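# Move the earliest-lettered box into the tote by the door

## Task

Find, among the boxes in this office, the one whose top letter is earliest in the alphabet and set it in the tote near the door, lying wholly inside without sticking out past the tote's rim. All remaining boxes must stay on the desks where they started. The robot must not tip over or finish leaning, or the task fails. The result only counts if it holds with nothing from the robot supporting it.

## Robot and tools

ROBOT. TidyBot++: a wheeled base 0.54 m long, 0.50 m wide and 0.38 m tall on four powered casters, carrying a single seven-joint arm with a two-finger gripper. The shoulder sits 0.12 m ahead of the base centre, 0.68 m off the floor. base_camera is fixed at the front of the base, tilted down and forward (644x364 pinhole). wrist_camera is a fisheye (644x476) that looks the way the hand points. The arm begins folded with the hand down, poking up to 0.08 m past the base front. A hand pointing down can reach at most about 0.94 m high, and only near the base.

FRAMES. Base frame: origin on the floor below the base centre, x forward, y left, z up. hand_pose is reported in this frame and marks the point between the finger pads; its own z runs out along the fingers and its y is the closing line. base_odometry is measured in the odometry frame, which is the base frame as it was at the scene start; heading is positive to the left, -3.142 to 3.142, and wheel slip is counted as travel, so it drifts. base_tilt is in degrees, positive when leaning forward or right.

execute_actions. Arguments: actions (a list holding one action, or empty to just read state and images) and cameras (list of "base_camera", "wrist_camera" or "all"; omitted, null or ["all"] gives both, [] gives none). An action may contain:
- base: exactly one relative move from where the base now is: translate_m (metres, forward positive, -2 to 2), strafe_m (metres, left positive, -2 to 2) or rotate_rad (radians, counter-clockwise from above positive, -6.3 to 6.3). These are offsets, not poses.
- joints: absolute targets by name, in radians: joint_1_rad (any angle; positive turns the arm clockwise from above, opposite to rotate_rad), joint_2_rad (shoulder, -2.249 to 2.249), joint_3_rad (any angle, about 3.14 at rest), joint_4_rad (elbow, -2.579 to 2.579), joint_5_rad (any angle), joint_6_rad (wrist, -2.099 to 2.099), joint_7_rad (any angle; hand down, positive is counter-clockwise from above, 1.57 opens the fingers to left and right), plus gripper_pos from 0 (open, about 85 mm gap) to 1 (closed), gap roughly 85 x (1 - gripper_pos) mm. Unbounded joints go the short way; send steps below half a turn.
- speeds: caps for this action only: translate_m and strafe_m 0.05 to 0.5 m/s, rotate_rad 0.1 to 1.57 rad/s (the top is the default).
Base and joint motions start at once and may finish at different times. An action runs at most 15 s; a base move needing over 8.667 s is refused. Any unknown key or out-of-range number rejects the whole call with no motion. Joints or base left out may keep pushing toward older targets.

ARM GEOMETRY. With joint_1_rad 0, joint_3_rad 3.14, joint_5_rad 0 the arm stays in the base's x-z plane. Angles from vertical (forward positive): upper arm (0.42 m) = joint_2_rad; forearm (0.31 m) = joint_2_rad - joint_4_rad; hand (0.31 m) = that minus joint_6_rad. Reach ahead of the shoulder is the sum of length x sin(angle); height above it, the sum of length x cos(angle). Closed fingertips stick about 20 mm past the hand point.

OTHER TOOLS. wait: seconds (0 to 10); commands nothing and returns state and images. zoom_image: camera ("base_camera" or "wrist_camera") and region [x0, y0, x1, y1] in pixels of that camera's latest full image, origin top-left, no larger than 504 by 504. read_manual: optional section, only "licences"; returns licence text, no motion. finished_scene: scene, the integer number of the current scene; ends it for good once the robot has held the last command, and reports success.

RESULTS. Each result gives joint_positions, hand_pose, base_odometry, base_tilt, motor_effort (percent of maximum, positive toward higher joint values, bracketed number is the action's peak), motor temperatures per arm joint, a pictures line naming the images in order, and on_its_own for motion not commanded. base_status and joint_status: done (for the base, wheels turned fully even if slipping or blocked short); off_target (rested away from target, may still push); contact_stop and time_out (old target dropped, holding); not_followed after "joint command not followed" with a cause line, meaning a self-collision check withheld all arm targets (the gripper still moves) and they may be retried later; limit_stop_at_motor_heat after overheating. gripper_pos 1 reported done means nothing was grasped; off_target means the fingers stopped on an object. Calibration data for both cameras is given per call when it changes; it carries small errors, larger for the wrist camera.

ACCURACY. Friction can leave joints a little off while status says done; to fix, send each joint its previous command plus (desired minus read). Resending the same target does nothing. The hand often lands 1-2 cm off; trust images. Held loads make the arm sag; never command a joint to its read angle while holding something.

AVOID. Driving while the arm is snagged around 0.8 m or higher can tip the robot; sideways force on a raised hand can lift wheels; backing off or retracting the arm rights it. A blocked base shoves hard until timing out. Torque faults (joint_1-4 limit 104.5 N m, warning 56.7; joint_5-7 limit 51.3, warning 29.4) freeze the arm for 10 s. ARM HIT flags a hard hit on the base or arm. Motors heating under load warn at 60 °C (MOTOR HOT) and fault at 75 °C (OVER-TEMPERATURE FAULT, arm sinks). Avoid drops, slams and hard pushes. While you think, the robot holds its last command, and base moves start from the last reported state.

Each tool is called after "Call:" in YAML: its name, and indented under it one key for each argument.

## Session

Call:
execute_actions:
  actions: []

Scene clock: 0.00 s.
Motor temperatures (°C, as the motors report them): [29 30 26 25 36 43 39]
base_odometry: x=+0.000 y=+0.000 heading=+0.000 (m, m, rad; odometry frame)
base_tilt: forward=-0.1 right=+0.1 (deg)
base_status: not commanded
joint_positions: joint_1_rad=+0.046 joint_2_rad=-0.310 joint_3_rad=+3.147 joint_4_rad=-2.510 joint_5_rad=+0.015 joint_6_rad=-0.890 joint_7_rad=+1.614 gripper_pos=+0.000
joint_status: not commanded
motor_effort: joint_1_rad=-1 joint_2_rad=-2 joint_3_rad=+0 joint_4_rad=+15 joint_5_rad=+0 joint_6_rad=+0 joint_7_rad=-2 (%)
hand_pose: x=+0.2607 y=-0.0093 z=+0.5867 quat_wxyz=(+0.006, +1.000, +0.001, +0.025) (m; base frame)
pictures: base_camera, wrist_camera
Images, in order (width x height): base_camera 644x364, wrist_camera 644x476.

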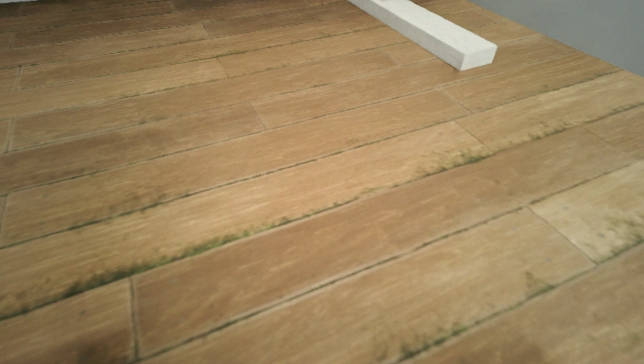

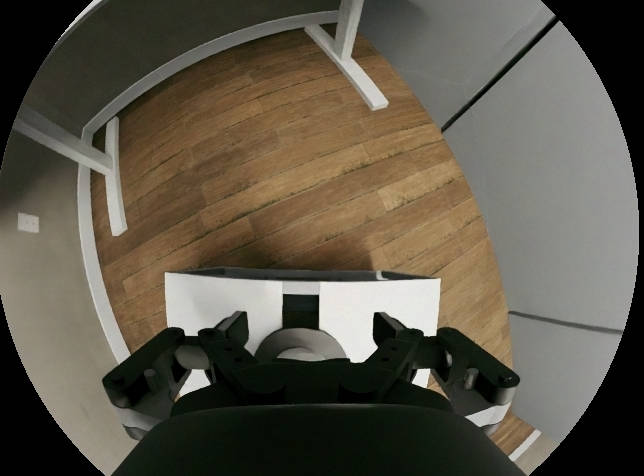

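Call:
execute_actions:
  actions:
    - {"joints":{"joint_1_rad":0,"joint_2_rad":-0.4,"joint_4_rad":-0.6,"joint_6_rad":-1.9}}
  cameras: ["wrist_camera"]

Call:
execute_actions:
  actions:
    - {"joints":{"joint_1_rad":2.1}}
  cameras: ["wrist_camera"]

Scene clock: 10.30 s.
Motor temperatures (°C, as the motors report them): [29 30 26 25 36 43 39]
base_odometry: x=+0.000 y=+0.000 heading=+0.000 (m, m, rad; odometry frame)
base_tilt: forward=-0.2 right=+0.2 (deg)
base_status: not commanded
joint_positions: joint_1_rad=+0.017 joint_2_rad=-0.392 joint_3_rad=+3.147 joint_4_rad=-0.610 joint_5_rad=+0.015 joint_6_rad=-1.877 joint_7_rad=+1.614 gripper_pos=+0.000
joint_status: all done
motor_effort: joint_1_rad=-1(1) joint_2_rad=+6(8) joint_3_rad=+0(0) joint_4_rad=+9(20) joint_5_rad=+0(0) joint_6_rad=+8(8) joint_7_rad=+0(0) (%)
hand_pose: x=+0.2956 y=-0.0079 z=+1.2219 quat_wxyz=(+0.020, +0.866, +0.003, +0.500) (m; base frame)
pictures: wrist_camera
camera_calibration (this result's frames):
wrist_camera: T_world_to_cam=[[-0.0250775, -0.99777, 0.0618548, -0.0801242], [-0.463018, -0.0432447, -0.885293, 1.28242], [0.885994, -0.0508408, -0.460901, 0.432633], [0, 0, 0, 1]] pos_world=[0.208464, -0.00249225, 1.33967]
Images, in order (width x height): wrist_camera 644x476.

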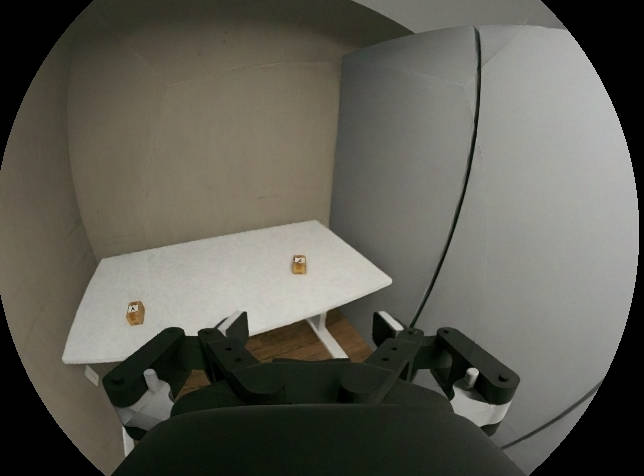

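Scene clock: 13.50 s.
Motor temperatures (°C, as the motors report them): [29 30 26 25 36 43 39]
base_odometry: x=+0.000 y=+0.000 heading=+0.000 (m, m, rad; odometry frame)
base_tilt: forward=-0.2 right=+0.1 (deg)
base_status: not commanded
joint_positions: joint_1_rad=+2.086 joint_2_rad=-0.392 joint_3_rad=+3.147 joint_4_rad=-0.610 joint_5_rad=+0.015 joint_6_rad=-1.877 joint_7_rad=+1.614 gripper_pos=+0.000
joint_status: all done
motor_effort: joint_1_rad=-1(1) joint_2_rad=+6(7) joint_3_rad=+0(0) joint_4_rad=+9(9) joint_5_rad=+0(0) joint_6_rad=+8(8) joint_7_rad=-1(1) (%)
hand_pose: x=+0.0277 y=-0.1514 z=+1.2219 quat_wxyz=(+0.440, +0.445, -0.743, +0.238) (m; base frame)
pictures: wrist_camera
camera_calibration (this result's frames):
wrist_camera: T_world_to_cam=[[-0.864695, 0.498475, 0.0618548, 0.0197902], [0.183098, 0.427471, -0.885293, 1.20553], [-0.467738, -0.754183, -0.460901, 0.593727], [0, 0, 0, 1]] pos_world=[0.0740906, -0.0774157, 1.33967]
Images, in order (width x height): wrist_camera 644x476.

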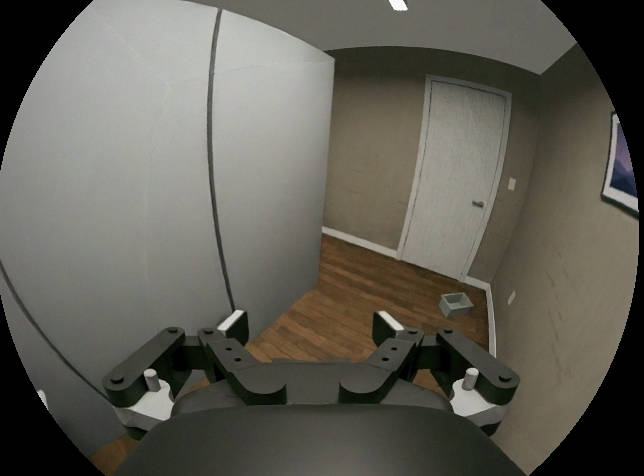

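Call:
execute_actions:
  actions:
    - {"base":{"rotate_rad":0.4},"joints":{"joint_1_rad":0,"joint_2_rad":-0.1,"joint_6_rad":-1.7}}

Call:
zoom_image:
  camera: "wrist_camera"
  region: [140,200,440,340]

Scene clock: 21.13 s.
Motor temperatures (°C, as the motors report them): [29 30 26 25 36 43 39]
base_odometry: x=+0.000 y=+0.000 heading=+0.400 (m, m, rad; odometry frame)
base_tilt: forward=-0.1 right=+0.1 (deg)
base_status: done
joint_positions: joint_1_rad=+0.014 joint_2_rad=-0.112 joint_3_rad=+3.147 joint_4_rad=-0.610 joint_5_rad=+0.015 joint_6_rad=-1.724 joint_7_rad=+1.614 gripper_pos=+0.000
joint_status: all done
motor_effort: joint_1_rad=-1(1) joint_2_rad=-7(9) joint_3_rad=+0(0) joint_4_rad=+13(13) joint_5_rad=+0(0) joint_6_rad=+8(9) joint_7_rad=-1(1) (%)
hand_pose: x=+0.4695 y=-0.0101 z=+1.1874 quat_wxyz=(+0.019, +0.896, +0.006, +0.443) (m; base frame)
pictures: base_camera, wrist_camera
camera_calibration (this result's frames):
wrist_camera: T_world_to_cam=[[-0.0130945, -0.997788, 0.0651694, -0.0853482], [-0.571736, -0.0459984, -0.819147, 1.30479], [0.820333, -0.047986, -0.569869, 0.422868], [0, 0, 0, 1]] pos_world=[0.397983, -0.00484965, 1.31535]
Images, in order (width x height): base_camera 644x364, wrist_camera 644x476.

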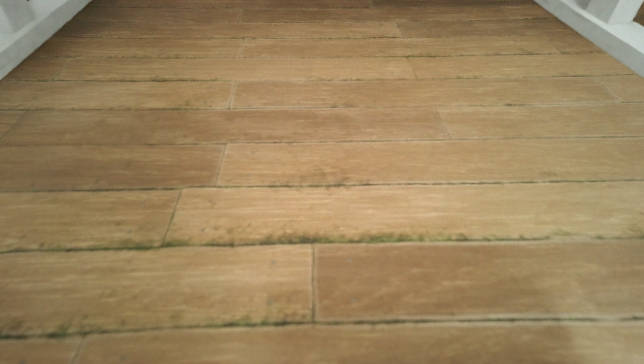

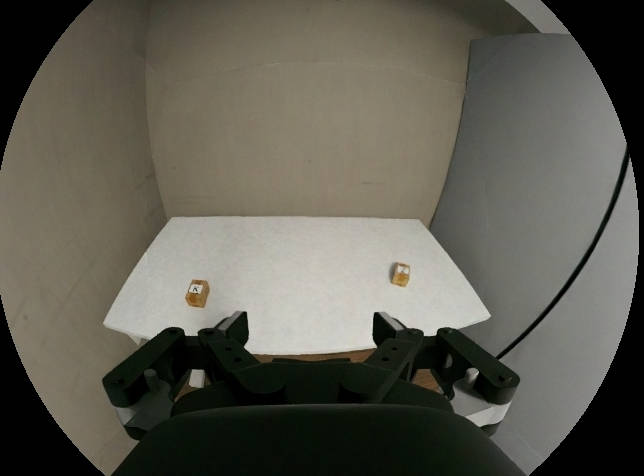

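Region (140, 200, 440, 340) of wrist_camera's 644x476 image, scaled by 1.680; it fills the top 235 rows of this view, and the rest is white.

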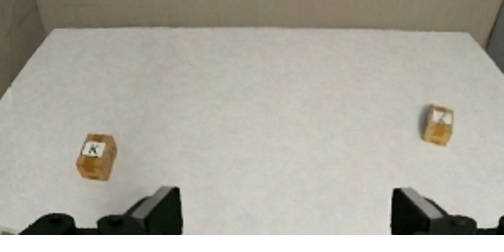

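Call:
zoom_image:
  camera: "wrist_camera"
  region: [370,250,430,300]

Region (370, 250, 430, 300) of wrist_camera's 644x476 image, scaled by 8.400.

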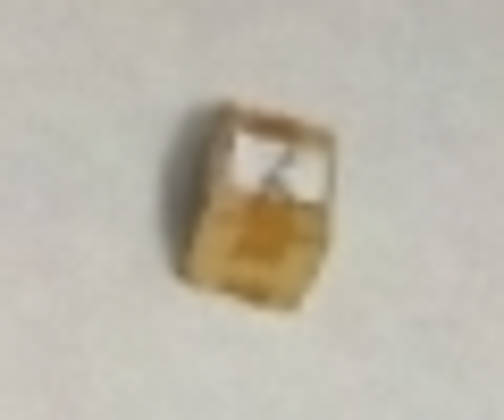

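Call:
execute_actions:
  actions:
    - {"base":{"strafe_m":-0.35},"joints":{"joint_2_rad":0.25}}
  cameras: ["wrist_camera"]

Call:
zoom_image:
  camera: "wrist_camera"
  region: [240,170,400,310]

Call:
execute_actions:
  actions:
    - {"base":{"translate_m":-0.3},"joints":{"joint_2_rad":-0.4,"joint_6_rad":-1.9}}
  cameras: []

Call:
execute_actions:
  actions:
    - {"base":{"translate_m":-1.25},"joints":{"joint_1_rad":1.57}}

Scene clock: 36.00 s.
Motor temperatures (°C, as the motors report them): [29 30 26 25 36 43 39]
base_odometry: x=+0.137 y=-0.322 heading=+0.400 (m, m, rad; odometry frame)
base_tilt: forward=-0.1 right=+0.2 (deg)
base_status: done
joint_positions: joint_1_rad=+0.010 joint_2_rad=+0.255 joint_3_rad=+3.147 joint_4_rad=-0.606 joint_5_rad=+0.015 joint_6_rad=-1.722 joint_7_rad=+1.614 gripper_pos=+0.000
joint_status: all done
motor_effort: joint_1_rad=-1(4) joint_2_rad=-23(29) joint_3_rad=+0(2) joint_4_rad=+17(18) joint_5_rad=+0(1) joint_6_rad=+5(8) joint_7_rad=+0(1) (%)
hand_pose: x=+0.6283 y=-0.0105 z=+1.0300 quat_wxyz=(+0.015, +0.961, +0.010, +0.275) (m; base frame)
pictures: wrist_camera
camera_calibration (this result's frames):
wrist_camera: T_world_to_cam=[[0.0134146, -0.998059, 0.0608074, -0.0855645], [-0.824, -0.0454836, -0.564762, 1.16312], [0.566431, -0.0425292, -0.823011, 0.623118], [0, 0, 0, 1]] pos_world=[0.606606, -0.00599479, 1.17492]
Images, in order (width x height): wrist_camera 644x476.

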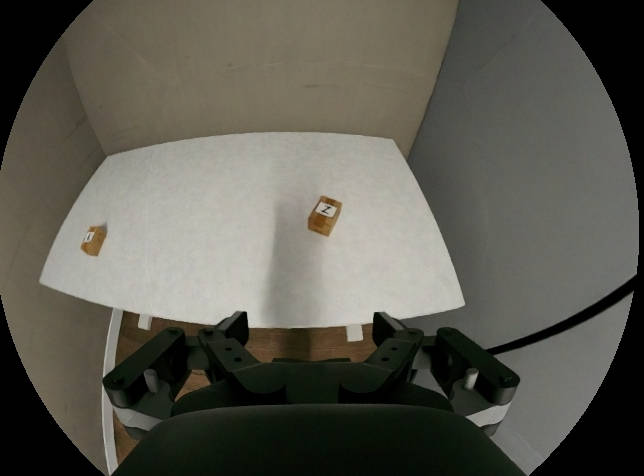

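Region (240, 170, 400, 310) of wrist_camera's 644x476 image, scaled by 3.150; it fills the top 441 rows of this view, and the rest is white.

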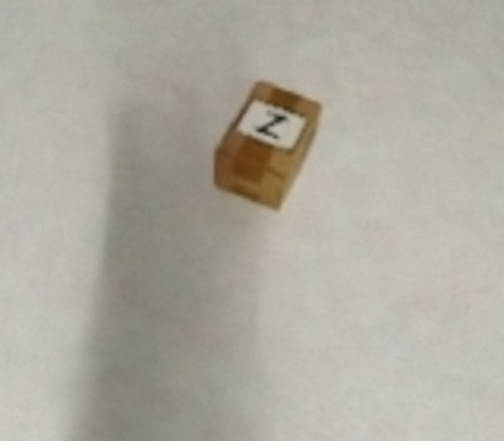

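Scene clock: 38.20 s.
Motor temperatures (°C, as the motors report them): [29 30 26 25 36 43 39]
base_odometry: x=-0.140 y=-0.439 heading=+0.401 (m, m, rad; odometry frame)
base_tilt: forward=-0.2 right=+0.2 (deg)
base_status: done
joint_positions: joint_1_rad=+0.010 joint_2_rad=-0.401 joint_3_rad=+3.147 joint_4_rad=-0.595 joint_5_rad=+0.015 joint_6_rad=-1.879 joint_7_rad=+1.614 gripper_pos=+0.000
joint_status: all done
motor_effort: joint_1_rad=-1(0) joint_2_rad=+7(29) joint_3_rad=+0(0) joint_4_rad=+8(18) joint_5_rad=+0(0) joint_6_rad=+8(9) joint_7_rad=-1(1) (%)
hand_pose: x=+0.2879 y=-0.0066 z=+1.2280 quat_wxyz=(+0.019, +0.860, +0.006, +0.509) (m; base frame)
pictures: none
No camera images: the call's "cameras" was empty. Leave "cameras" out to get every camera's image.

Scene clock: 42.07 s.
Motor temperatures (°C, as the motors report them): [29 30 26 25 36 43 39]
base_odometry: x=-1.290 y=-0.928 heading=+0.401 (m, m, rad; odometry frame)
base_tilt: forward=-0.1 right=+0.1 (deg)
base_status: done
joint_positions: joint_1_rad=+1.556 joint_2_rad=-0.397 joint_3_rad=+3.147 joint_4_rad=-0.595 joint_5_rad=+0.015 joint_6_rad=-1.879 joint_7_rad=+1.614 gripper_pos=+0.000
joint_status: all done
motor_effort: joint_1_rad=-1(0) joint_2_rad=+7(8) joint_3_rad=+0(1) joint_4_rad=+9(10) joint_5_rad=+0(1) joint_6_rad=+8(9) joint_7_rad=+0(0) (%)
hand_pose: x=+0.1167 y=-0.1715 z=+1.2272 quat_wxyz=(+0.367, +0.621, -0.597, +0.350) (m; base frame)
pictures: base_camera, wrist_camera
camera_calibration (this result's frames):
wrist_camera: T_world_to_cam=[[-0.998079, -0.00584252, 0.0616857, 0.0356733], [-0.0578217, 0.445621, -0.893353, 1.24371], [-0.022269, -0.895203, -0.445102, 0.527057], [0, 0, 0, 1]] pos_world=[0.119255, -0.0821932, 1.34347]
Images, in order (width x height): base_camera 644x364, wrist_camera 644x476.

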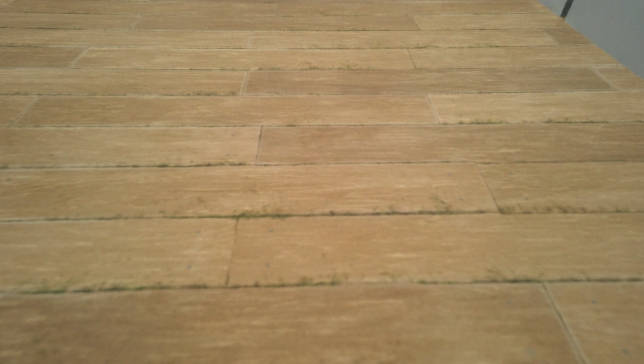

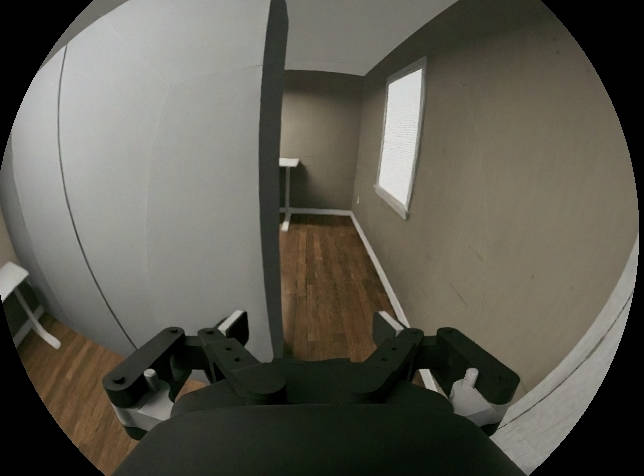

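Call:
execute_actions:
  actions:
    - {"base":{"rotate_rad":-1.56},"joints":{"joint_1_rad":0,"joint_6_rad":-2.09}}
  cameras: []

Call:
execute_actions:
  actions:
    - {"base":{"strafe_m":-0.14}}

Scene clock: 52.07 s.
Motor temperatures (°C, as the motors report them): [29 30 26 25 36 43 39]
base_odometry: x=-1.291 y=-0.928 heading=-1.158 (m, m, rad; odometry frame)
base_tilt: forward=-0.1 right=+0.1 (deg)
base_status: done
joint_positions: joint_1_rad=+0.014 joint_2_rad=-0.397 joint_3_rad=+3.147 joint_4_rad=-0.595 joint_5_rad=+0.015 joint_6_rad=-2.066 joint_7_rad=+1.614 gripper_pos=+0.000
joint_status: all done
motor_effort: joint_1_rad=-1(1) joint_2_rad=+7(10) joint_3_rad=+0(0) joint_4_rad=+8(9) joint_5_rad=+0(0) joint_6_rad=+7(9) joint_7_rad=-1(1) (%)
hand_pose: x=+0.2575 y=-0.0063 z=+1.1794 quat_wxyz=(+0.017, +0.905, +0.004, +0.425) (m; base frame)
pictures: none
No camera images: the call's "cameras" was empty. Leave "cameras" out to get every camera's image.

Scene clock: 53.50 s.
Motor temperatures (°C, as the motors report them): [29 30 26 25 36 43 39]
base_odometry: x=-1.419 y=-0.984 heading=-1.159 (m, m, rad; odometry frame)
base_tilt: forward=-0.2 right=+0.2 (deg)
base_status: done
joint_positions: joint_1_rad=+0.012 joint_2_rad=-0.397 joint_3_rad=+3.147 joint_4_rad=-0.595 joint_5_rad=+0.015 joint_6_rad=-2.066 joint_7_rad=+1.614 gripper_pos=+0.000
joint_status: not commanded
motor_effort: joint_1_rad=-1(2) joint_2_rad=+7(8) joint_3_rad=+0(2) joint_4_rad=+8(9) joint_5_rad=+0(1) joint_6_rad=+7(8) joint_7_rad=-1(0) (%)
hand_pose: x=+0.2576 y=-0.0059 z=+1.1793 quat_wxyz=(+0.016, +0.905, +0.006, +0.425) (m; base frame)
pictures: base_camera, wrist_camera
camera_calibration (this result's frames):
wrist_camera: T_world_to_cam=[[-0.00968853, -0.998224, 0.058784, -0.0768289], [-0.604853, -0.0409625, -0.795283, 1.15762], [0.796278, -0.0432608, -0.603382, 0.638036], [0, 0, 0, 1]] pos_world=[0.191389, -0.00167163, 1.31013]
Images, in order (width x height): base_camera 644x364, wrist_camera 644x476.

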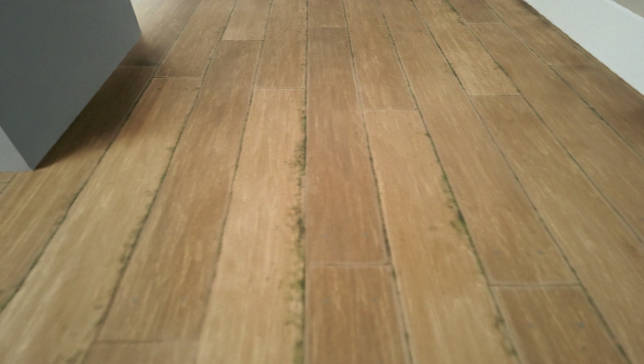

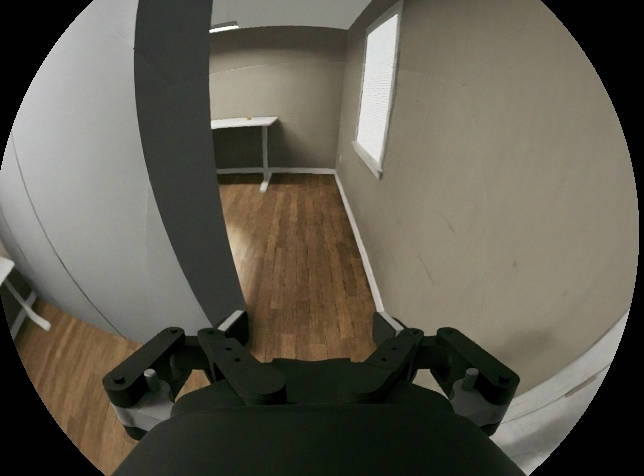

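Call:
execute_actions:
  actions:
    - {"base":{"translate_m":1.9},"joints":{"joint_1_rad":-0.8,"joint_6_rad":-1.9}}

Scene clock: 66.67 s.
Motor temperatures (°C, as the motors report them): [29 30 26 25 36 43 39]
base_odometry: x=-0.660 y=-2.726 heading=-1.159 (m, m, rad; odometry frame)
base_tilt: forward=-0.2 right=+0.1 (deg)
base_status: done
joint_positions: joint_1_rad=-0.786 joint_2_rad=-0.399 joint_3_rad=+3.147 joint_4_rad=-0.595 joint_5_rad=+0.015 joint_6_rad=-1.923 joint_7_rad=+1.614 gripper_pos=+0.000
joint_status: all done
motor_effort: joint_1_rad=-1(0) joint_2_rad=+7(11) joint_3_rad=+0(0) joint_4_rad=+9(9) joint_5_rad=+0(0) joint_6_rad=+8(8) joint_7_rad=+0(1) (%)
hand_pose: x=+0.2377 y=+0.1120 z=+1.2157 quat_wxyz=(-0.173, +0.801, +0.344, +0.458) (m; base frame)
pictures: base_camera, wrist_camera
camera_calibration (this result's frames):
wrist_camera: T_world_to_cam=[[0.701503, -0.710037, 0.0611644, -0.165602], [-0.306004, -0.37761, -0.873941, 1.24167], [0.643626, 0.594356, -0.482168, 0.498398], [0, 0, 0, 1]] pos_world=[0.175342, 0.0550558, 1.33558]
Images, in order (width x height): base_camera 644x364, wrist_camera 644x476.

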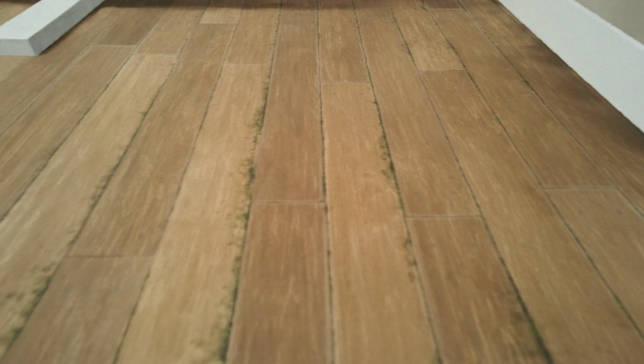

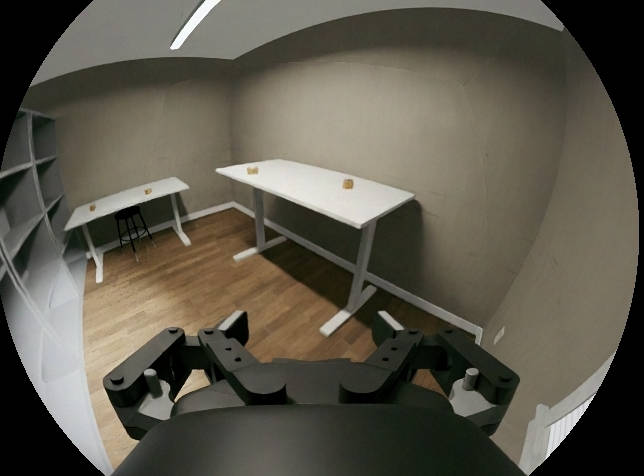

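Call:
execute_actions:
  actions:
    - {"base":{"strafe_m":1.15},"joints":{"joint_1_rad":0,"joint_2_rad":0.3,"joint_4_rad":0,"joint_6_rad":-1.5}}
  cameras: []

Call:
execute_actions:
  actions:
    - {"base":{"translate_m":0.3},"joints":{"joint_6_rad":-1.65}}

Call:
zoom_image:
  camera: "wrist_camera"
  region: [70,220,570,380]

Scene clock: 78.13 s.
Motor temperatures (°C, as the motors report them): [29 31 26 25 36 43 39]
base_odometry: x=+0.395 y=-2.266 heading=-1.159 (m, m, rad; odometry frame)
base_tilt: forward=-0.1 right=+0.1 (deg)
base_status: done
joint_positions: joint_1_rad=-0.010 joint_2_rad=+0.302 joint_3_rad=+3.147 joint_4_rad=-0.014 joint_5_rad=+0.015 joint_6_rad=-1.523 joint_7_rad=+1.614 gripper_pos=+0.000
joint_status: all done
motor_effort: joint_1_rad=-1(0) joint_2_rad=-21(23) joint_3_rad=+0(1) joint_4_rad=+11(13) joint_5_rad=+0(1) joint_6_rad=+9(10) joint_7_rad=-1(1) (%)
hand_pose: x=+0.6421 y=+0.0006 z=+1.2996 quat_wxyz=(+0.018, +0.795, +0.015, +0.606) (m; base frame)
pictures: none
No camera images: the call's "cameras" was empty. Leave "cameras" out to get every camera's image.

Scene clock: 80.20 s.
Motor temperatures (°C, as the motors report them): [29 31 26 25 36 43 39]
base_odometry: x=+0.515 y=-2.541 heading=-1.159 (m, m, rad; odometry frame)
base_tilt: forward=-0.1 right=+0.2 (deg)
base_status: done
joint_positions: joint_1_rad=-0.010 joint_2_rad=+0.307 joint_3_rad=+3.147 joint_4_rad=-0.009 joint_5_rad=+0.015 joint_6_rad=-1.641 joint_7_rad=+1.614 gripper_pos=+0.000
joint_status: all done
motor_effort: joint_1_rad=-1(2) joint_2_rad=-21(25) joint_3_rad=+0(1) joint_4_rad=+11(12) joint_5_rad=+0(1) joint_6_rad=+9(10) joint_7_rad=+0(0) (%)
hand_pose: x=+0.6325 y=+0.0005 z=+1.2644 quat_wxyz=(+0.017, +0.829, +0.016, +0.558) (m; base frame)
pictures: base_camera, wrist_camera
camera_calibration (this result's frames):
wrist_camera: T_world_to_cam=[[-0.00591234, -0.997692, 0.0676487, -0.0853574], [-0.335827, -0.0617399, -0.939898, 1.46498], [0.941905, -0.0282753, -0.334687, -0.0407526], [0, 0, 0, 1]] pos_world=[0.52986, 0.00413486, 1.36906]
Images, in order (width x height): base_camera 644x364, wrist_camera 644x476.

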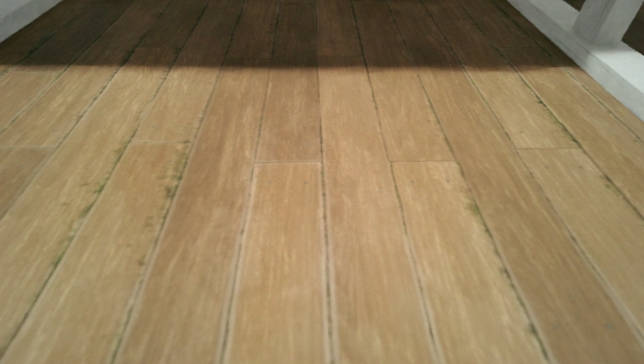

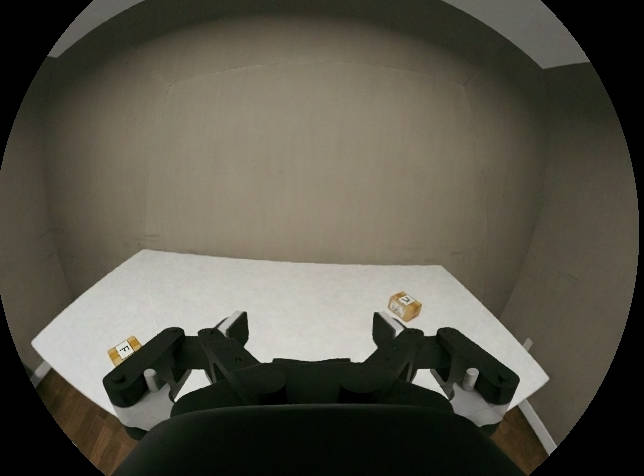

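Region (70, 220, 570, 380) of wrist_camera's 644x476 image, scaled by 1.008; it fills the top 161 rows of this view, and the rest is white.

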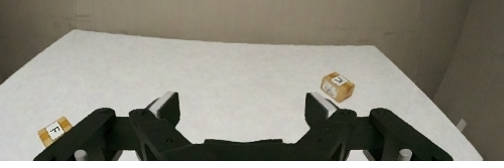

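Call:
zoom_image:
  camera: "wrist_camera"
  region: [370,280,440,330]

Call:
zoom_image:
  camera: "wrist_camera"
  region: [90,325,160,375]

Call:
execute_actions:
  actions:
    - {"base":{"translate_m":-0.35},"joints":{"joint_1_rad":-1.57,"joint_6_rad":-1.9}}
  cameras: []

Call:
execute_actions:
  actions:
    - {"base":{"strafe_m":0.5}}
  cameras: ["wrist_camera"]

Call:
zoom_image:
  camera: "wrist_camera"
  region: [150,200,450,310]

Region (370, 280, 440, 330) of wrist_camera's 644x476 image, scaled by 7.200; it fills the top 360 rows of this view, and the rest is white.

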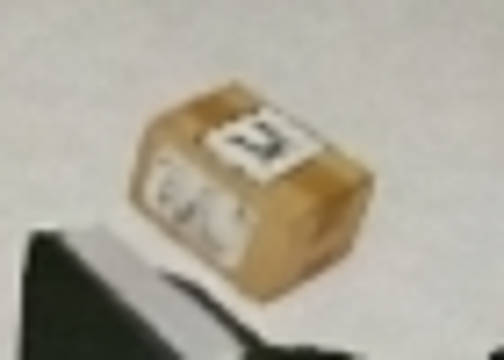

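Region (90, 325, 160, 375) of wrist_camera's 644x476 image, scaled by 7.200; it fills the top 360 rows of this view, and the rest is white.

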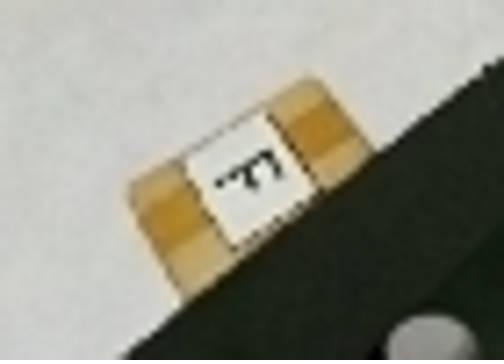

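Scene clock: 91.07 s.
Motor temperatures (°C, as the motors report them): [29 31 26 25 36 43 39]
base_odometry: x=+0.375 y=-2.220 heading=-1.158 (m, m, rad; odometry frame)
base_tilt: forward=-0.2 right=+0.1 (deg)
base_status: done
joint_positions: joint_1_rad=-1.558 joint_2_rad=+0.305 joint_3_rad=+3.147 joint_4_rad=-0.009 joint_5_rad=+0.015 joint_6_rad=-1.876 joint_7_rad=+1.614 gripper_pos=+0.000
joint_status: all done
motor_effort: joint_1_rad=-1(5) joint_2_rad=-20(26) joint_3_rad=-1(2) joint_4_rad=+10(13) joint_5_rad=+0(2) joint_6_rad=+7(9) joint_7_rad=-1(1) (%)
hand_pose: x=+0.1297 y=+0.4770 z=+1.2014 quat_wxyz=(-0.310, +0.624, +0.633, +0.338) (m; base frame)
pictures: none
No camera images: the call's "cameras" was empty. Leave "cameras" out to get every camera's image.

Scene clock: 93.60 s.
Motor temperatures (°C, as the motors report them): [29 31 26 25 36 43 39]
base_odometry: x=+0.833 y=-2.019 heading=-1.158 (m, m, rad; odometry frame)
base_tilt: forward=-0.1 right=+0.1 (deg)
base_status: done
joint_positions: joint_1_rad=-1.558 joint_2_rad=+0.307 joint_3_rad=+3.147 joint_4_rad=-0.009 joint_5_rad=+0.015 joint_6_rad=-1.879 joint_7_rad=+1.614 gripper_pos=+0.000
joint_status: not commanded
motor_effort: joint_1_rad=-1(2) joint_2_rad=-21(25) joint_3_rad=+0(0) joint_4_rad=+11(12) joint_5_rad=+0(0) joint_6_rad=+8(8) joint_7_rad=-1(2) (%)
hand_pose: x=+0.1297 y=+0.4776 z=+1.1998 quat_wxyz=(-0.308, +0.625, +0.634, +0.336) (m; base frame)
pictures: wrist_camera
camera_calibration (this result's frames):
wrist_camera: T_world_to_cam=[[0.997758, -0.014663, 0.065305, -0.2048], [0.0465499, -0.549055, -0.834489, 1.32154], [0.0480922, 0.835658, -0.547141, 0.382911], [0, 0, 0, 1]] pos_world=[0.124408, 0.402611, 1.32569]
Images, in order (width x height): wrist_camera 644x476.

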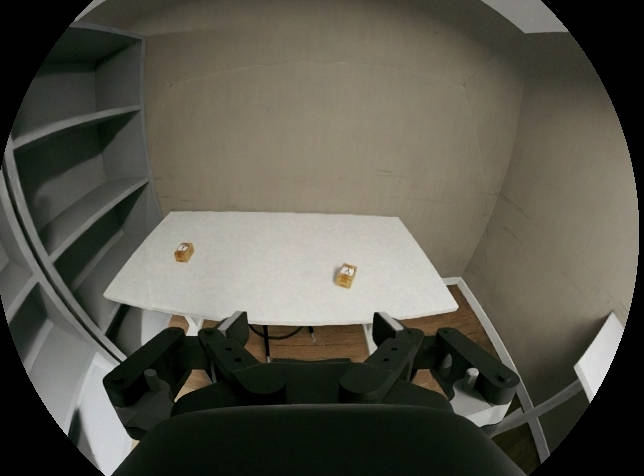

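Region (150, 200, 450, 310) of wrist_camera's 644x476 image, scaled by 1.680; it fills the top 185 rows of this view, and the rest is white.

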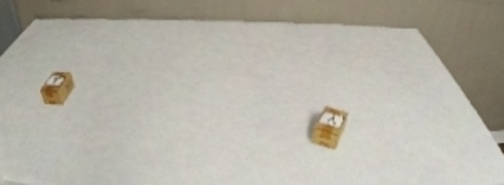

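Call:
execute_actions:
  actions:
    - {"base":{"strafe_m":0.2},"joints":{"joint_1_rad":-1.85,"joint_2_rad":0.65}}
  cameras: ["wrist_camera"]

Call:
zoom_image:
  camera: "wrist_camera"
  region: [190,150,540,360]

Scene clock: 100.83 s.
Motor temperatures (°C, as the motors report them): [29 31 26 25 36 43 39]
base_odometry: x=+1.016 y=-1.939 heading=-1.157 (m, m, rad; odometry frame)
base_tilt: forward=-0.1 right=+0.1 (deg)
base_status: done
joint_positions: joint_1_rad=-1.840 joint_2_rad=+0.646 joint_3_rad=+3.147 joint_4_rad=-0.007 joint_5_rad=+0.015 joint_6_rad=-1.879 joint_7_rad=+1.614 gripper_pos=+0.000
joint_status: all done
motor_effort: joint_1_rad=-1(2) joint_2_rad=-35(46) joint_3_rad=+0(1) joint_4_rad=+14(18) joint_5_rad=+0(1) joint_6_rad=+6(8) joint_7_rad=-1(1) (%)
hand_pose: x=-0.0421 y=+0.6014 z=+1.0123 quat_wxyz=(-0.230, +0.566, +0.768, +0.193) (m; base frame)
pictures: wrist_camera
camera_calibration (this result's frames):
wrist_camera: T_world_to_cam=[[0.956692, 0.284366, 0.0622648, -0.197827], [0.262594, -0.750711, -0.606199, 1.14035], [-0.125639, 0.596295, -0.792872, 0.570519], [0, 0, 0, 1]] pos_world=[-0.0385102, 0.57213, 1.15594]
Images, in order (width x height): wrist_camera 644x476.

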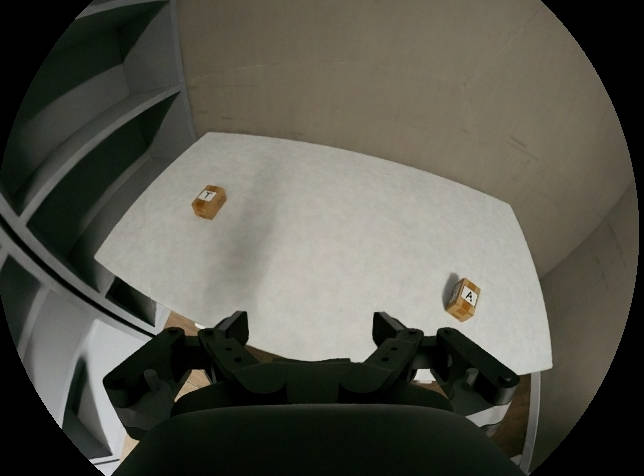

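Region (190, 150, 540, 360) of wrist_camera's 644x476 image, scaled by 1.440; it fills the top 302 rows of this view, and the rest is white.

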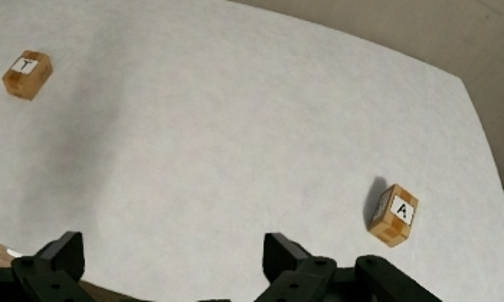

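Call:
execute_actions:
  actions:
    - {"base":{"strafe_m":0.15},"joints":{"joint_1_rad":-1.31,"joint_2_rad":0.40,"joint_4_rad":-1.01,"joint_6_rad":-1.07,"joint_7_rad":1.55}}
  cameras: ["wrist_camera"]

Scene clock: 115.83 s.
Motor temperatures (°C, as the motors report them): [29 31 26 25 36 43 39]
base_odometry: x=+1.153 y=-1.878 heading=-1.157 (m, m, rad; odometry frame)
base_tilt: forward=-0.1 right=+0.1 (deg)
base_status: done
joint_positions: joint_1_rad=-1.322 joint_2_rad=+0.414 joint_3_rad=+3.147 joint_4_rad=-0.999 joint_5_rad=+0.015 joint_6_rad=-1.094 joint_7_rad=+1.581 gripper_pos=+0.000
joint_status: all done
motor_effort: joint_1_rad=-1(2) joint_2_rad=-34(40) joint_3_rad=+0(1) joint_4_rad=+21(21) joint_5_rad=+0(1) joint_6_rad=+6(6) joint_7_rad=+0(2) (%)
hand_pose: x=+0.2878 y=+0.6426 z=+0.8662 quat_wxyz=(-0.183, +0.747, +0.586, +0.253) (m; base frame)
pictures: wrist_camera
camera_calibration (this result's frames):
wrist_camera: T_world_to_cam=[[0.968334, -0.24495, 0.0482606, -0.167134], [-0.16145, -0.761841, -0.627322, 1.14357], [0.190429, 0.599665, -0.777263, 0.364853], [0, 0, 0, 1]] pos_world=[0.276992, 0.611487, 1.00904]
Images, in order (width x height): wrist_camera 644x476.

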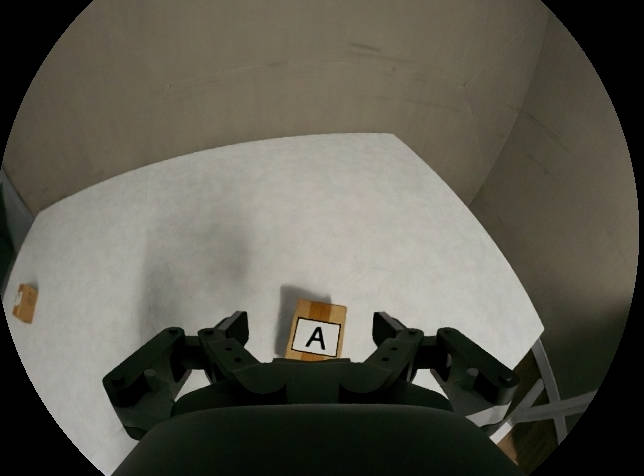

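Call:
execute_actions:
  actions:
    - {"joints":{"joint_1_rad":-1.295,"joint_2_rad":0.45,"joint_4_rad":-1.245,"joint_6_rad":-0.80,"joint_7_rad":1.42}}
  cameras: ["wrist_camera"]

Scene clock: 124.83 s.
Motor temperatures (°C, as the motors report them): [29 31 26 25 36 43 39]
base_odometry: x=+1.153 y=-1.878 heading=-1.157 (m, m, rad; odometry frame)
base_tilt: forward=-0.2 right=+0.1 (deg)
base_status: not commanded
joint_positions: joint_1_rad=-1.311 joint_2_rad=+0.449 joint_3_rad=+3.147 joint_4_rad=-1.238 joint_5_rad=+0.015 joint_6_rad=-0.824 joint_7_rad=+1.449 gripper_pos=+0.000
joint_status: all done
motor_effort: joint_1_rad=-1(0) joint_2_rad=-36(37) joint_3_rad=-1(1) joint_4_rad=+21(22) joint_5_rad=+0(0) joint_6_rad=+6(6) joint_7_rad=+0(0) (%)
hand_pose: x=+0.2982 y=+0.6544 z=+0.7729 quat_wxyz=(-0.197, +0.787, +0.534, +0.239) (m; base frame)
pictures: wrist_camera
camera_calibration (this result's frames):
wrist_camera: T_world_to_cam=[[0.935211, -0.352915, -0.0288311, -0.0297072], [-0.29302, -0.725632, -0.622573, 1.10762], [0.198795, 0.590686, -0.78203, 0.290399], [0, 0, 0, 1]] pos_world=[0.294607, 0.621704, 0.915818]
Images, in order (width x height): wrist_camera 644x476.

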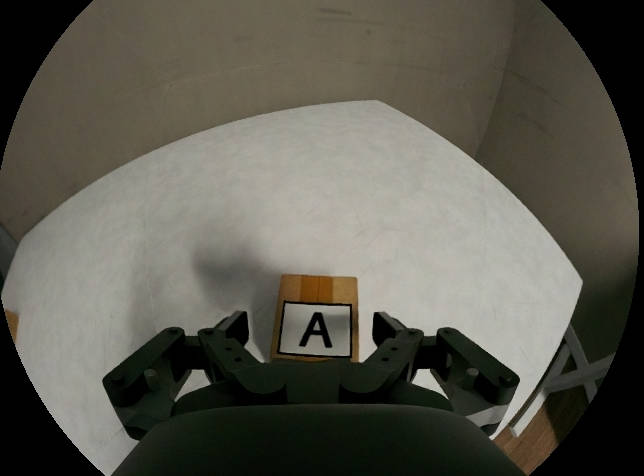

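Call:
execute_actions:
  actions:
    - {"joints":{"joint_2_rad":0.52}}
  cameras: ["wrist_camera"]

Call:
execute_actions:
  actions:
    - {"joints":{"gripper_pos":1}}
  cameras: ["wrist_camera"]

Scene clock: 132.17 s.
Motor temperatures (°C, as the motors report them): [29 32 26 25 36 43 39]
base_odometry: x=+1.153 y=-1.878 heading=-1.157 (m, m, rad; odometry frame)
base_tilt: forward=-0.2 right=+0.1 (deg)
base_status: not commanded
joint_positions: joint_1_rad=-1.311 joint_2_rad=+0.515 joint_3_rad=+3.147 joint_4_rad=-1.239 joint_5_rad=+0.015 joint_6_rad=-0.822 joint_7_rad=+1.449 gripper_pos=+0.000
joint_status: all done
motor_effort: joint_1_rad=-1(0) joint_2_rad=-36(39) joint_3_rad=+0(1) joint_4_rad=+20(21) joint_5_rad=+0(0) joint_6_rad=+5(6) joint_7_rad=-1(2) (%)
hand_pose: x=+0.2996 y=+0.6590 z=+0.7282 quat_wxyz=(-0.177, +0.794, +0.539, +0.216) (m; base frame)
pictures: wrist_camera
camera_calibration (this result's frames):
wrist_camera: T_world_to_cam=[[0.934716, -0.354695, -0.0223099, -0.0341019], [-0.303039, -0.762646, -0.571436, 1.07366], [0.185671, 0.540891, -0.820343, 0.317092], [0, 0, 0, 1]] pos_world=[0.298361, 0.635211, 0.872889]
Images, in order (width x height): wrist_camera 644x476.

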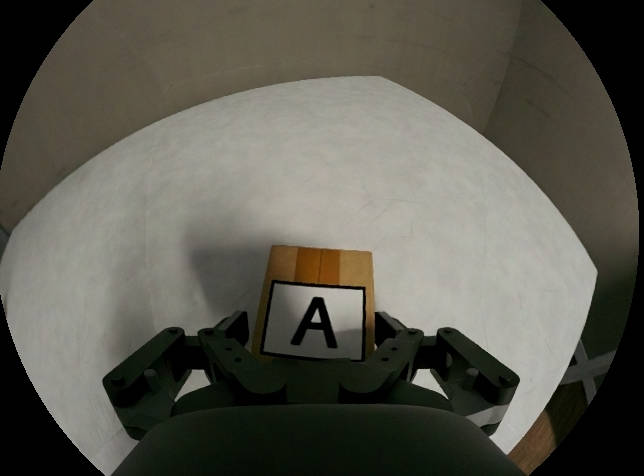

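Scene clock: 133.27 s.
Motor temperatures (°C, as the motors report them): [29 32 26 25 36 43 39]
base_odometry: x=+1.153 y=-1.878 heading=-1.157 (m, m, rad; odometry frame)
base_tilt: forward=-0.1 right=+0.1 (deg)
base_status: not commanded
joint_positions: joint_1_rad=-1.310 joint_2_rad=+0.502 joint_3_rad=+3.147 joint_4_rad=-1.236 joint_5_rad=+0.015 joint_6_rad=-0.816 joint_7_rad=+1.449 gripper_pos=+0.343
joint_status: gripper_pos off_target (ended at +0.343, target +1.000)
motor_effort: joint_1_rad=-1(2) joint_2_rad=-33(38) joint_3_rad=+0(1) joint_4_rad=+19(21) joint_5_rad=+0(1) joint_6_rad=+5(6) joint_7_rad=-1(2) (%)
hand_pose: x=+0.3007 y=+0.6606 z=+0.7392 quat_wxyz=(-0.184, +0.792, +0.537, +0.224) (m; base frame)
pictures: wrist_camera
camera_calibration (this result's frames):
wrist_camera: T_world_to_cam=[[0.934521, -0.355067, -0.0244658, -0.0324526], [-0.300519, -0.750387, -0.588733, 1.08544], [0.190681, 0.557536, -0.807957, 0.303382], [0, 0, 0, 1]] pos_world=[0.298675, 0.633834, 0.883362]
Images, in order (width x height): wrist_camera 644x476.

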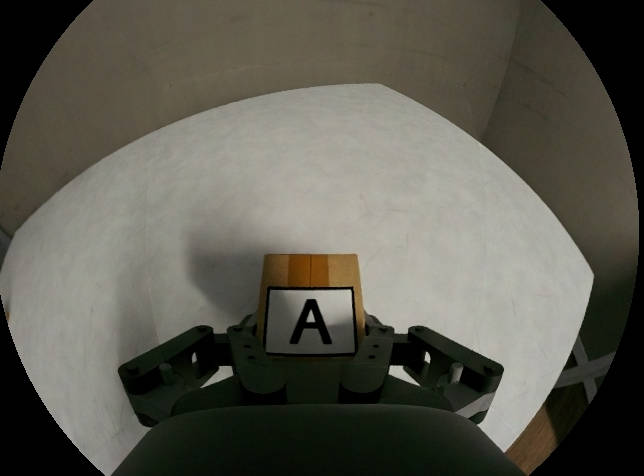

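Call:
execute_actions:
  actions:
    - {"joints":{"joint_2_rad":0.3}}
  cameras: []

Call:
execute_actions:
  actions:
    - {"base":{"strafe_m":-1.97},"joints":{"joint_2_rad":-0.5,"joint_4_rad":-1.7,"joint_6_rad":-1.3}}
  cameras: []

Call:
execute_actions:
  actions:
    - {"base":{"rotate_rad":3.17},"joints":{"joint_1_rad":0}}

Scene clock: 143.97 s.
Motor temperatures (°C, as the motors report them): [29 32 26 25 36 43 39]
base_odometry: x=+1.153 y=-1.878 heading=-1.157 (m, m, rad; odometry frame)
base_tilt: forward=-0.2 right=+0.1 (deg)
base_status: not commanded
joint_positions: joint_1_rad=-1.310 joint_2_rad=+0.301 joint_3_rad=+3.147 joint_4_rad=-1.248 joint_5_rad=+0.015 joint_6_rad=-0.816 joint_7_rad=+1.449 gripper_pos=+0.343
joint_status: all done
motor_effort: joint_1_rad=-1(1) joint_2_rad=-32(42) joint_3_rad=+0(1) joint_4_rad=+23(24) joint_5_rad=+0(0) joint_6_rad=+8(8) joint_7_rad=-1(1) (%)
hand_pose: x=+0.2935 y=+0.6337 z=+0.8681 quat_wxyz=(-0.242, +0.767, +0.519, +0.291) (m; base frame)
pictures: none
No camera images: the call's "cameras" was empty. Leave "cameras" out to get every camera's image.

Scene clock: 149.40 s.
Motor temperatures (°C, as the motors report them): [29 32 26 25 36 43 39]
base_odometry: x=-0.650 y=-2.672 heading=-1.156 (m, m, rad; odometry frame)
base_tilt: forward=-0.2 right=+0.1 (deg)
base_status: done
joint_positions: joint_1_rad=-1.304 joint_2_rad=-0.499 joint_3_rad=+3.147 joint_4_rad=-1.691 joint_5_rad=+0.015 joint_6_rad=-1.286 joint_7_rad=+1.449 gripper_pos=+0.343
joint_status: all done
motor_effort: joint_1_rad=-1(5) joint_2_rad=-1(36) joint_3_rad=+0(4) joint_4_rad=+21(24) joint_5_rad=+0(1) joint_6_rad=+7(7) joint_7_rad=+0(1) (%)
hand_pose: x=+0.1981 y=+0.2711 z=+0.9223 quat_wxyz=(-0.208, +0.786, +0.525, +0.251) (m; base frame)
pictures: none
No camera images: the call's "cameras" was empty. Leave "cameras" out to get every camera's image.

Scene clock: 152.70 s.
Motor temperatures (°C, as the motors report them): [29 32 26 25 36 43 39]
base_odometry: x=-0.650 y=-2.672 heading=+2.013 (m, m, rad; odometry frame)
base_tilt: forward=-0.1 right=+0.1 (deg)
base_status: done
joint_positions: joint_1_rad=-0.016 joint_2_rad=-0.499 joint_3_rad=+3.147 joint_4_rad=-1.692 joint_5_rad=+0.015 joint_6_rad=-1.286 joint_7_rad=+1.449 gripper_pos=+0.343
joint_status: all done
motor_effort: joint_1_rad=-1(2) joint_2_rad=-1(3) joint_3_rad=+0(1) joint_4_rad=+21(21) joint_5_rad=+0(0) joint_6_rad=+6(7) joint_7_rad=-2(1) (%)
hand_pose: x=+0.4014 y=-0.0005 z=+0.9222 quat_wxyz=(-0.015, +0.944, -0.053, +0.325) (m; base frame)
pictures: base_camera, wrist_camera
camera_calibration (this result's frames):
wrist_camera: T_world_to_cam=[[-0.0905502, -0.995179, -0.0376674, 0.0665052], [-0.756378, 0.0933276, -0.647443, 0.964896], [0.647837, -0.0301353, -0.761182, 0.573699], [0, 0, 0, 1]] pos_world=[0.364184, -0.00657815, 1.06391]
Images, in order (width x height): base_camera 644x364, wrist_camera 644x476.

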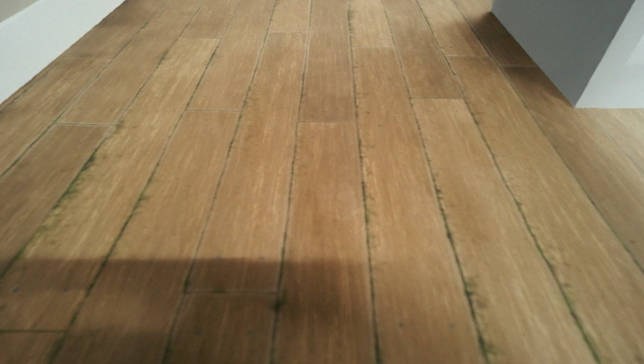

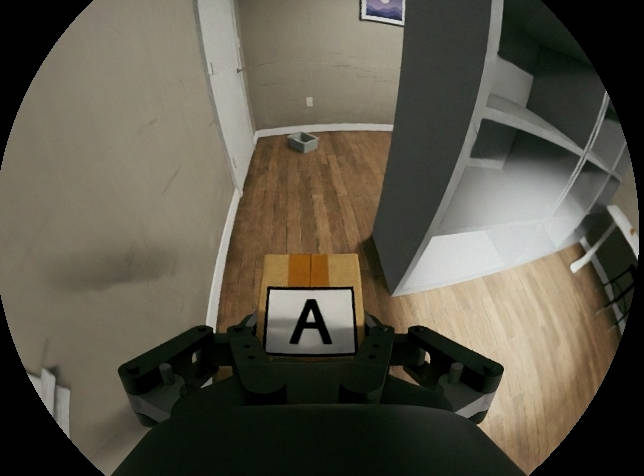

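Call:
execute_actions:
  actions:
    - {"base":{"translate_m":1.7},"joints":{"joint_2_rad":1.15,"joint_4_rad":-1.35,"joint_6_rad":-0.35}}

Scene clock: 163.60 s.
Motor temperatures (°C, as the motors report them): [29 32 26 26 36 43 39]
base_odometry: x=-1.380 y=-1.136 heading=+2.014 (m, m, rad; odometry frame)
base_tilt: forward=-0.1 right=+0.1 (deg)
base_status: done
joint_positions: joint_1_rad=-0.015 joint_2_rad=+1.156 joint_3_rad=+3.147 joint_4_rad=-1.360 joint_5_rad=+0.015 joint_6_rad=-0.371 joint_7_rad=+1.449 gripper_pos=+0.343
joint_status: all done
motor_effort: joint_1_rad=-1(1) joint_2_rad=-46(47) joint_3_rad=-1(1) joint_4_rad=+13(21) joint_5_rad=+0(0) joint_6_rad=+3(7) joint_7_rad=+0(1) (%)
hand_pose: x=+0.7668 y=+0.0065 z=+0.2955 quat_wxyz=(-0.003, +0.991, -0.047, +0.127) (m; base frame)
pictures: base_camera, wrist_camera
camera_calibration (this result's frames):
wrist_camera: T_world_to_cam=[[-0.0825288, -0.996566, 0.00667877, 0.063692], [-0.952619, 0.0769172, -0.294281, 0.881071], [0.292757, -0.030649, -0.955696, 0.189924], [0, 0, 0, 1]] pos_world=[0.788979, 0.00152479, 0.440367]
Images, in order (width x height): base_camera 644x364, wrist_camera 644x476.

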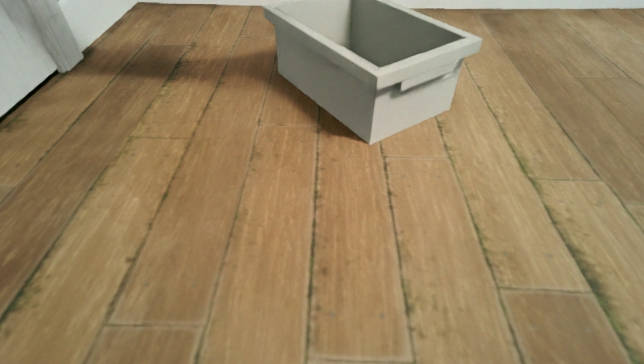

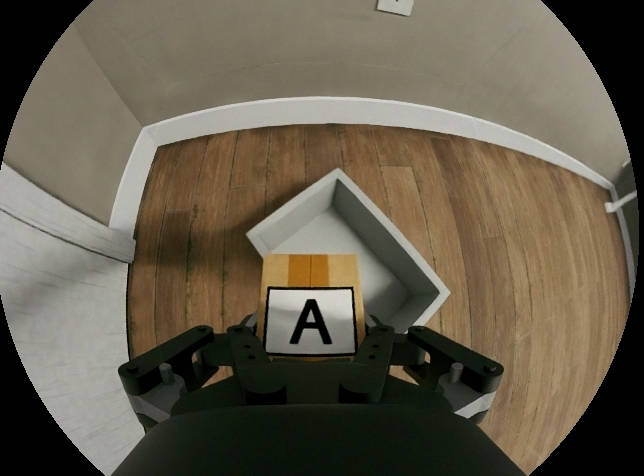

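Call:
execute_actions:
  actions:
    - {"joints":{"joint_1_rad":0.125,"joint_2_rad":1.3,"joint_4_rad":-1.2,"joint_6_rad":-0.27}}
  cameras: []

Call:
execute_actions:
  actions:
    - {"joints":{"joint_2_rad":1.65,"joint_4_rad":-0.99,"joint_6_rad":-0.08}}

Scene clock: 172.03 s.
Motor temperatures (°C, as the motors report them): [29 32 26 26 36 43 39]
base_odometry: x=-1.380 y=-1.136 heading=+2.014 (m, m, rad; odometry frame)
base_tilt: forward=-0.1 right=+0.2 (deg)
base_status: not commanded
joint_positions: joint_1_rad=+0.128 joint_2_rad=+1.307 joint_3_rad=+3.148 joint_4_rad=-1.213 joint_5_rad=+0.015 joint_6_rad=-0.293 joint_7_rad=+1.449 gripper_pos=+0.343
joint_status: all done
motor_effort: joint_1_rad=-1(5) joint_2_rad=-47(50) joint_3_rad=-1(3) joint_4_rad=+13(15) joint_5_rad=+0(0) joint_6_rad=+4(4) joint_7_rad=-1(1) (%)
hand_pose: x=+0.8025 y=-0.0918 z=+0.2411 quat_wxyz=(+0.007, +0.980, -0.117, +0.163) (m; base frame)
pictures: none
No camera images: the call's "cameras" was empty. Leave "cameras" out to get every camera's image.

Scene clock: 173.90 s.
Motor temperatures (°C, as the motors report them): [29 32 26 26 36 43 39]
base_odometry: x=-1.380 y=-1.136 heading=+2.014 (m, m, rad; odometry frame)
base_tilt: forward=-0.1 right=+0.1 (deg)
base_status: not commanded
joint_positions: joint_1_rad=+0.128 joint_2_rad=+1.659 joint_3_rad=+3.148 joint_4_rad=-1.004 joint_5_rad=+0.015 joint_6_rad=-0.105 joint_7_rad=+1.449 gripper_pos=+0.343
joint_status: all done
motor_effort: joint_1_rad=-1(1) joint_2_rad=-47(51) joint_3_rad=-1(1) joint_4_rad=+11(13) joint_5_rad=+0(0) joint_6_rad=+4(4) joint_7_rad=-1(1) (%)
hand_pose: x=+0.7910 y=-0.0891 z=+0.0760 quat_wxyz=(+0.006, +0.976, -0.115, +0.186) (m; base frame)
pictures: base_camera, wrist_camera
camera_calibration (this result's frames):
wrist_camera: T_world_to_cam=[[-0.21921, -0.975655, -0.00673119, 0.0829419], [-0.891508, 0.203097, -0.404927, 0.81818], [0.396436, -0.082763, -0.914324, -0.119642], [0, 0, 0, 1]] pos_world=[0.795026, -0.0951495, 0.222469]
Images, in order (width x height): base_camera 644x364, wrist_camera 644x476.

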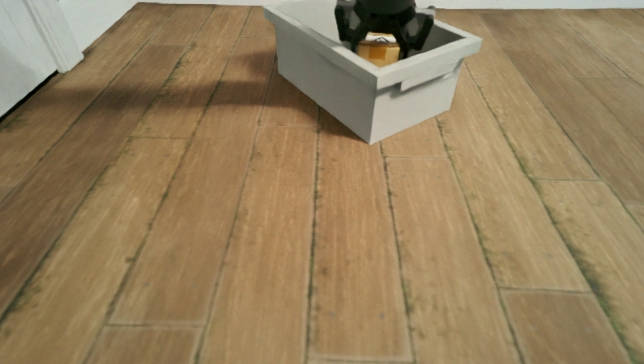

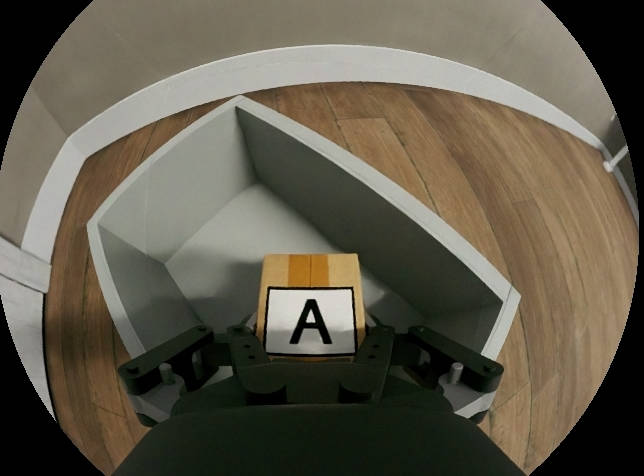

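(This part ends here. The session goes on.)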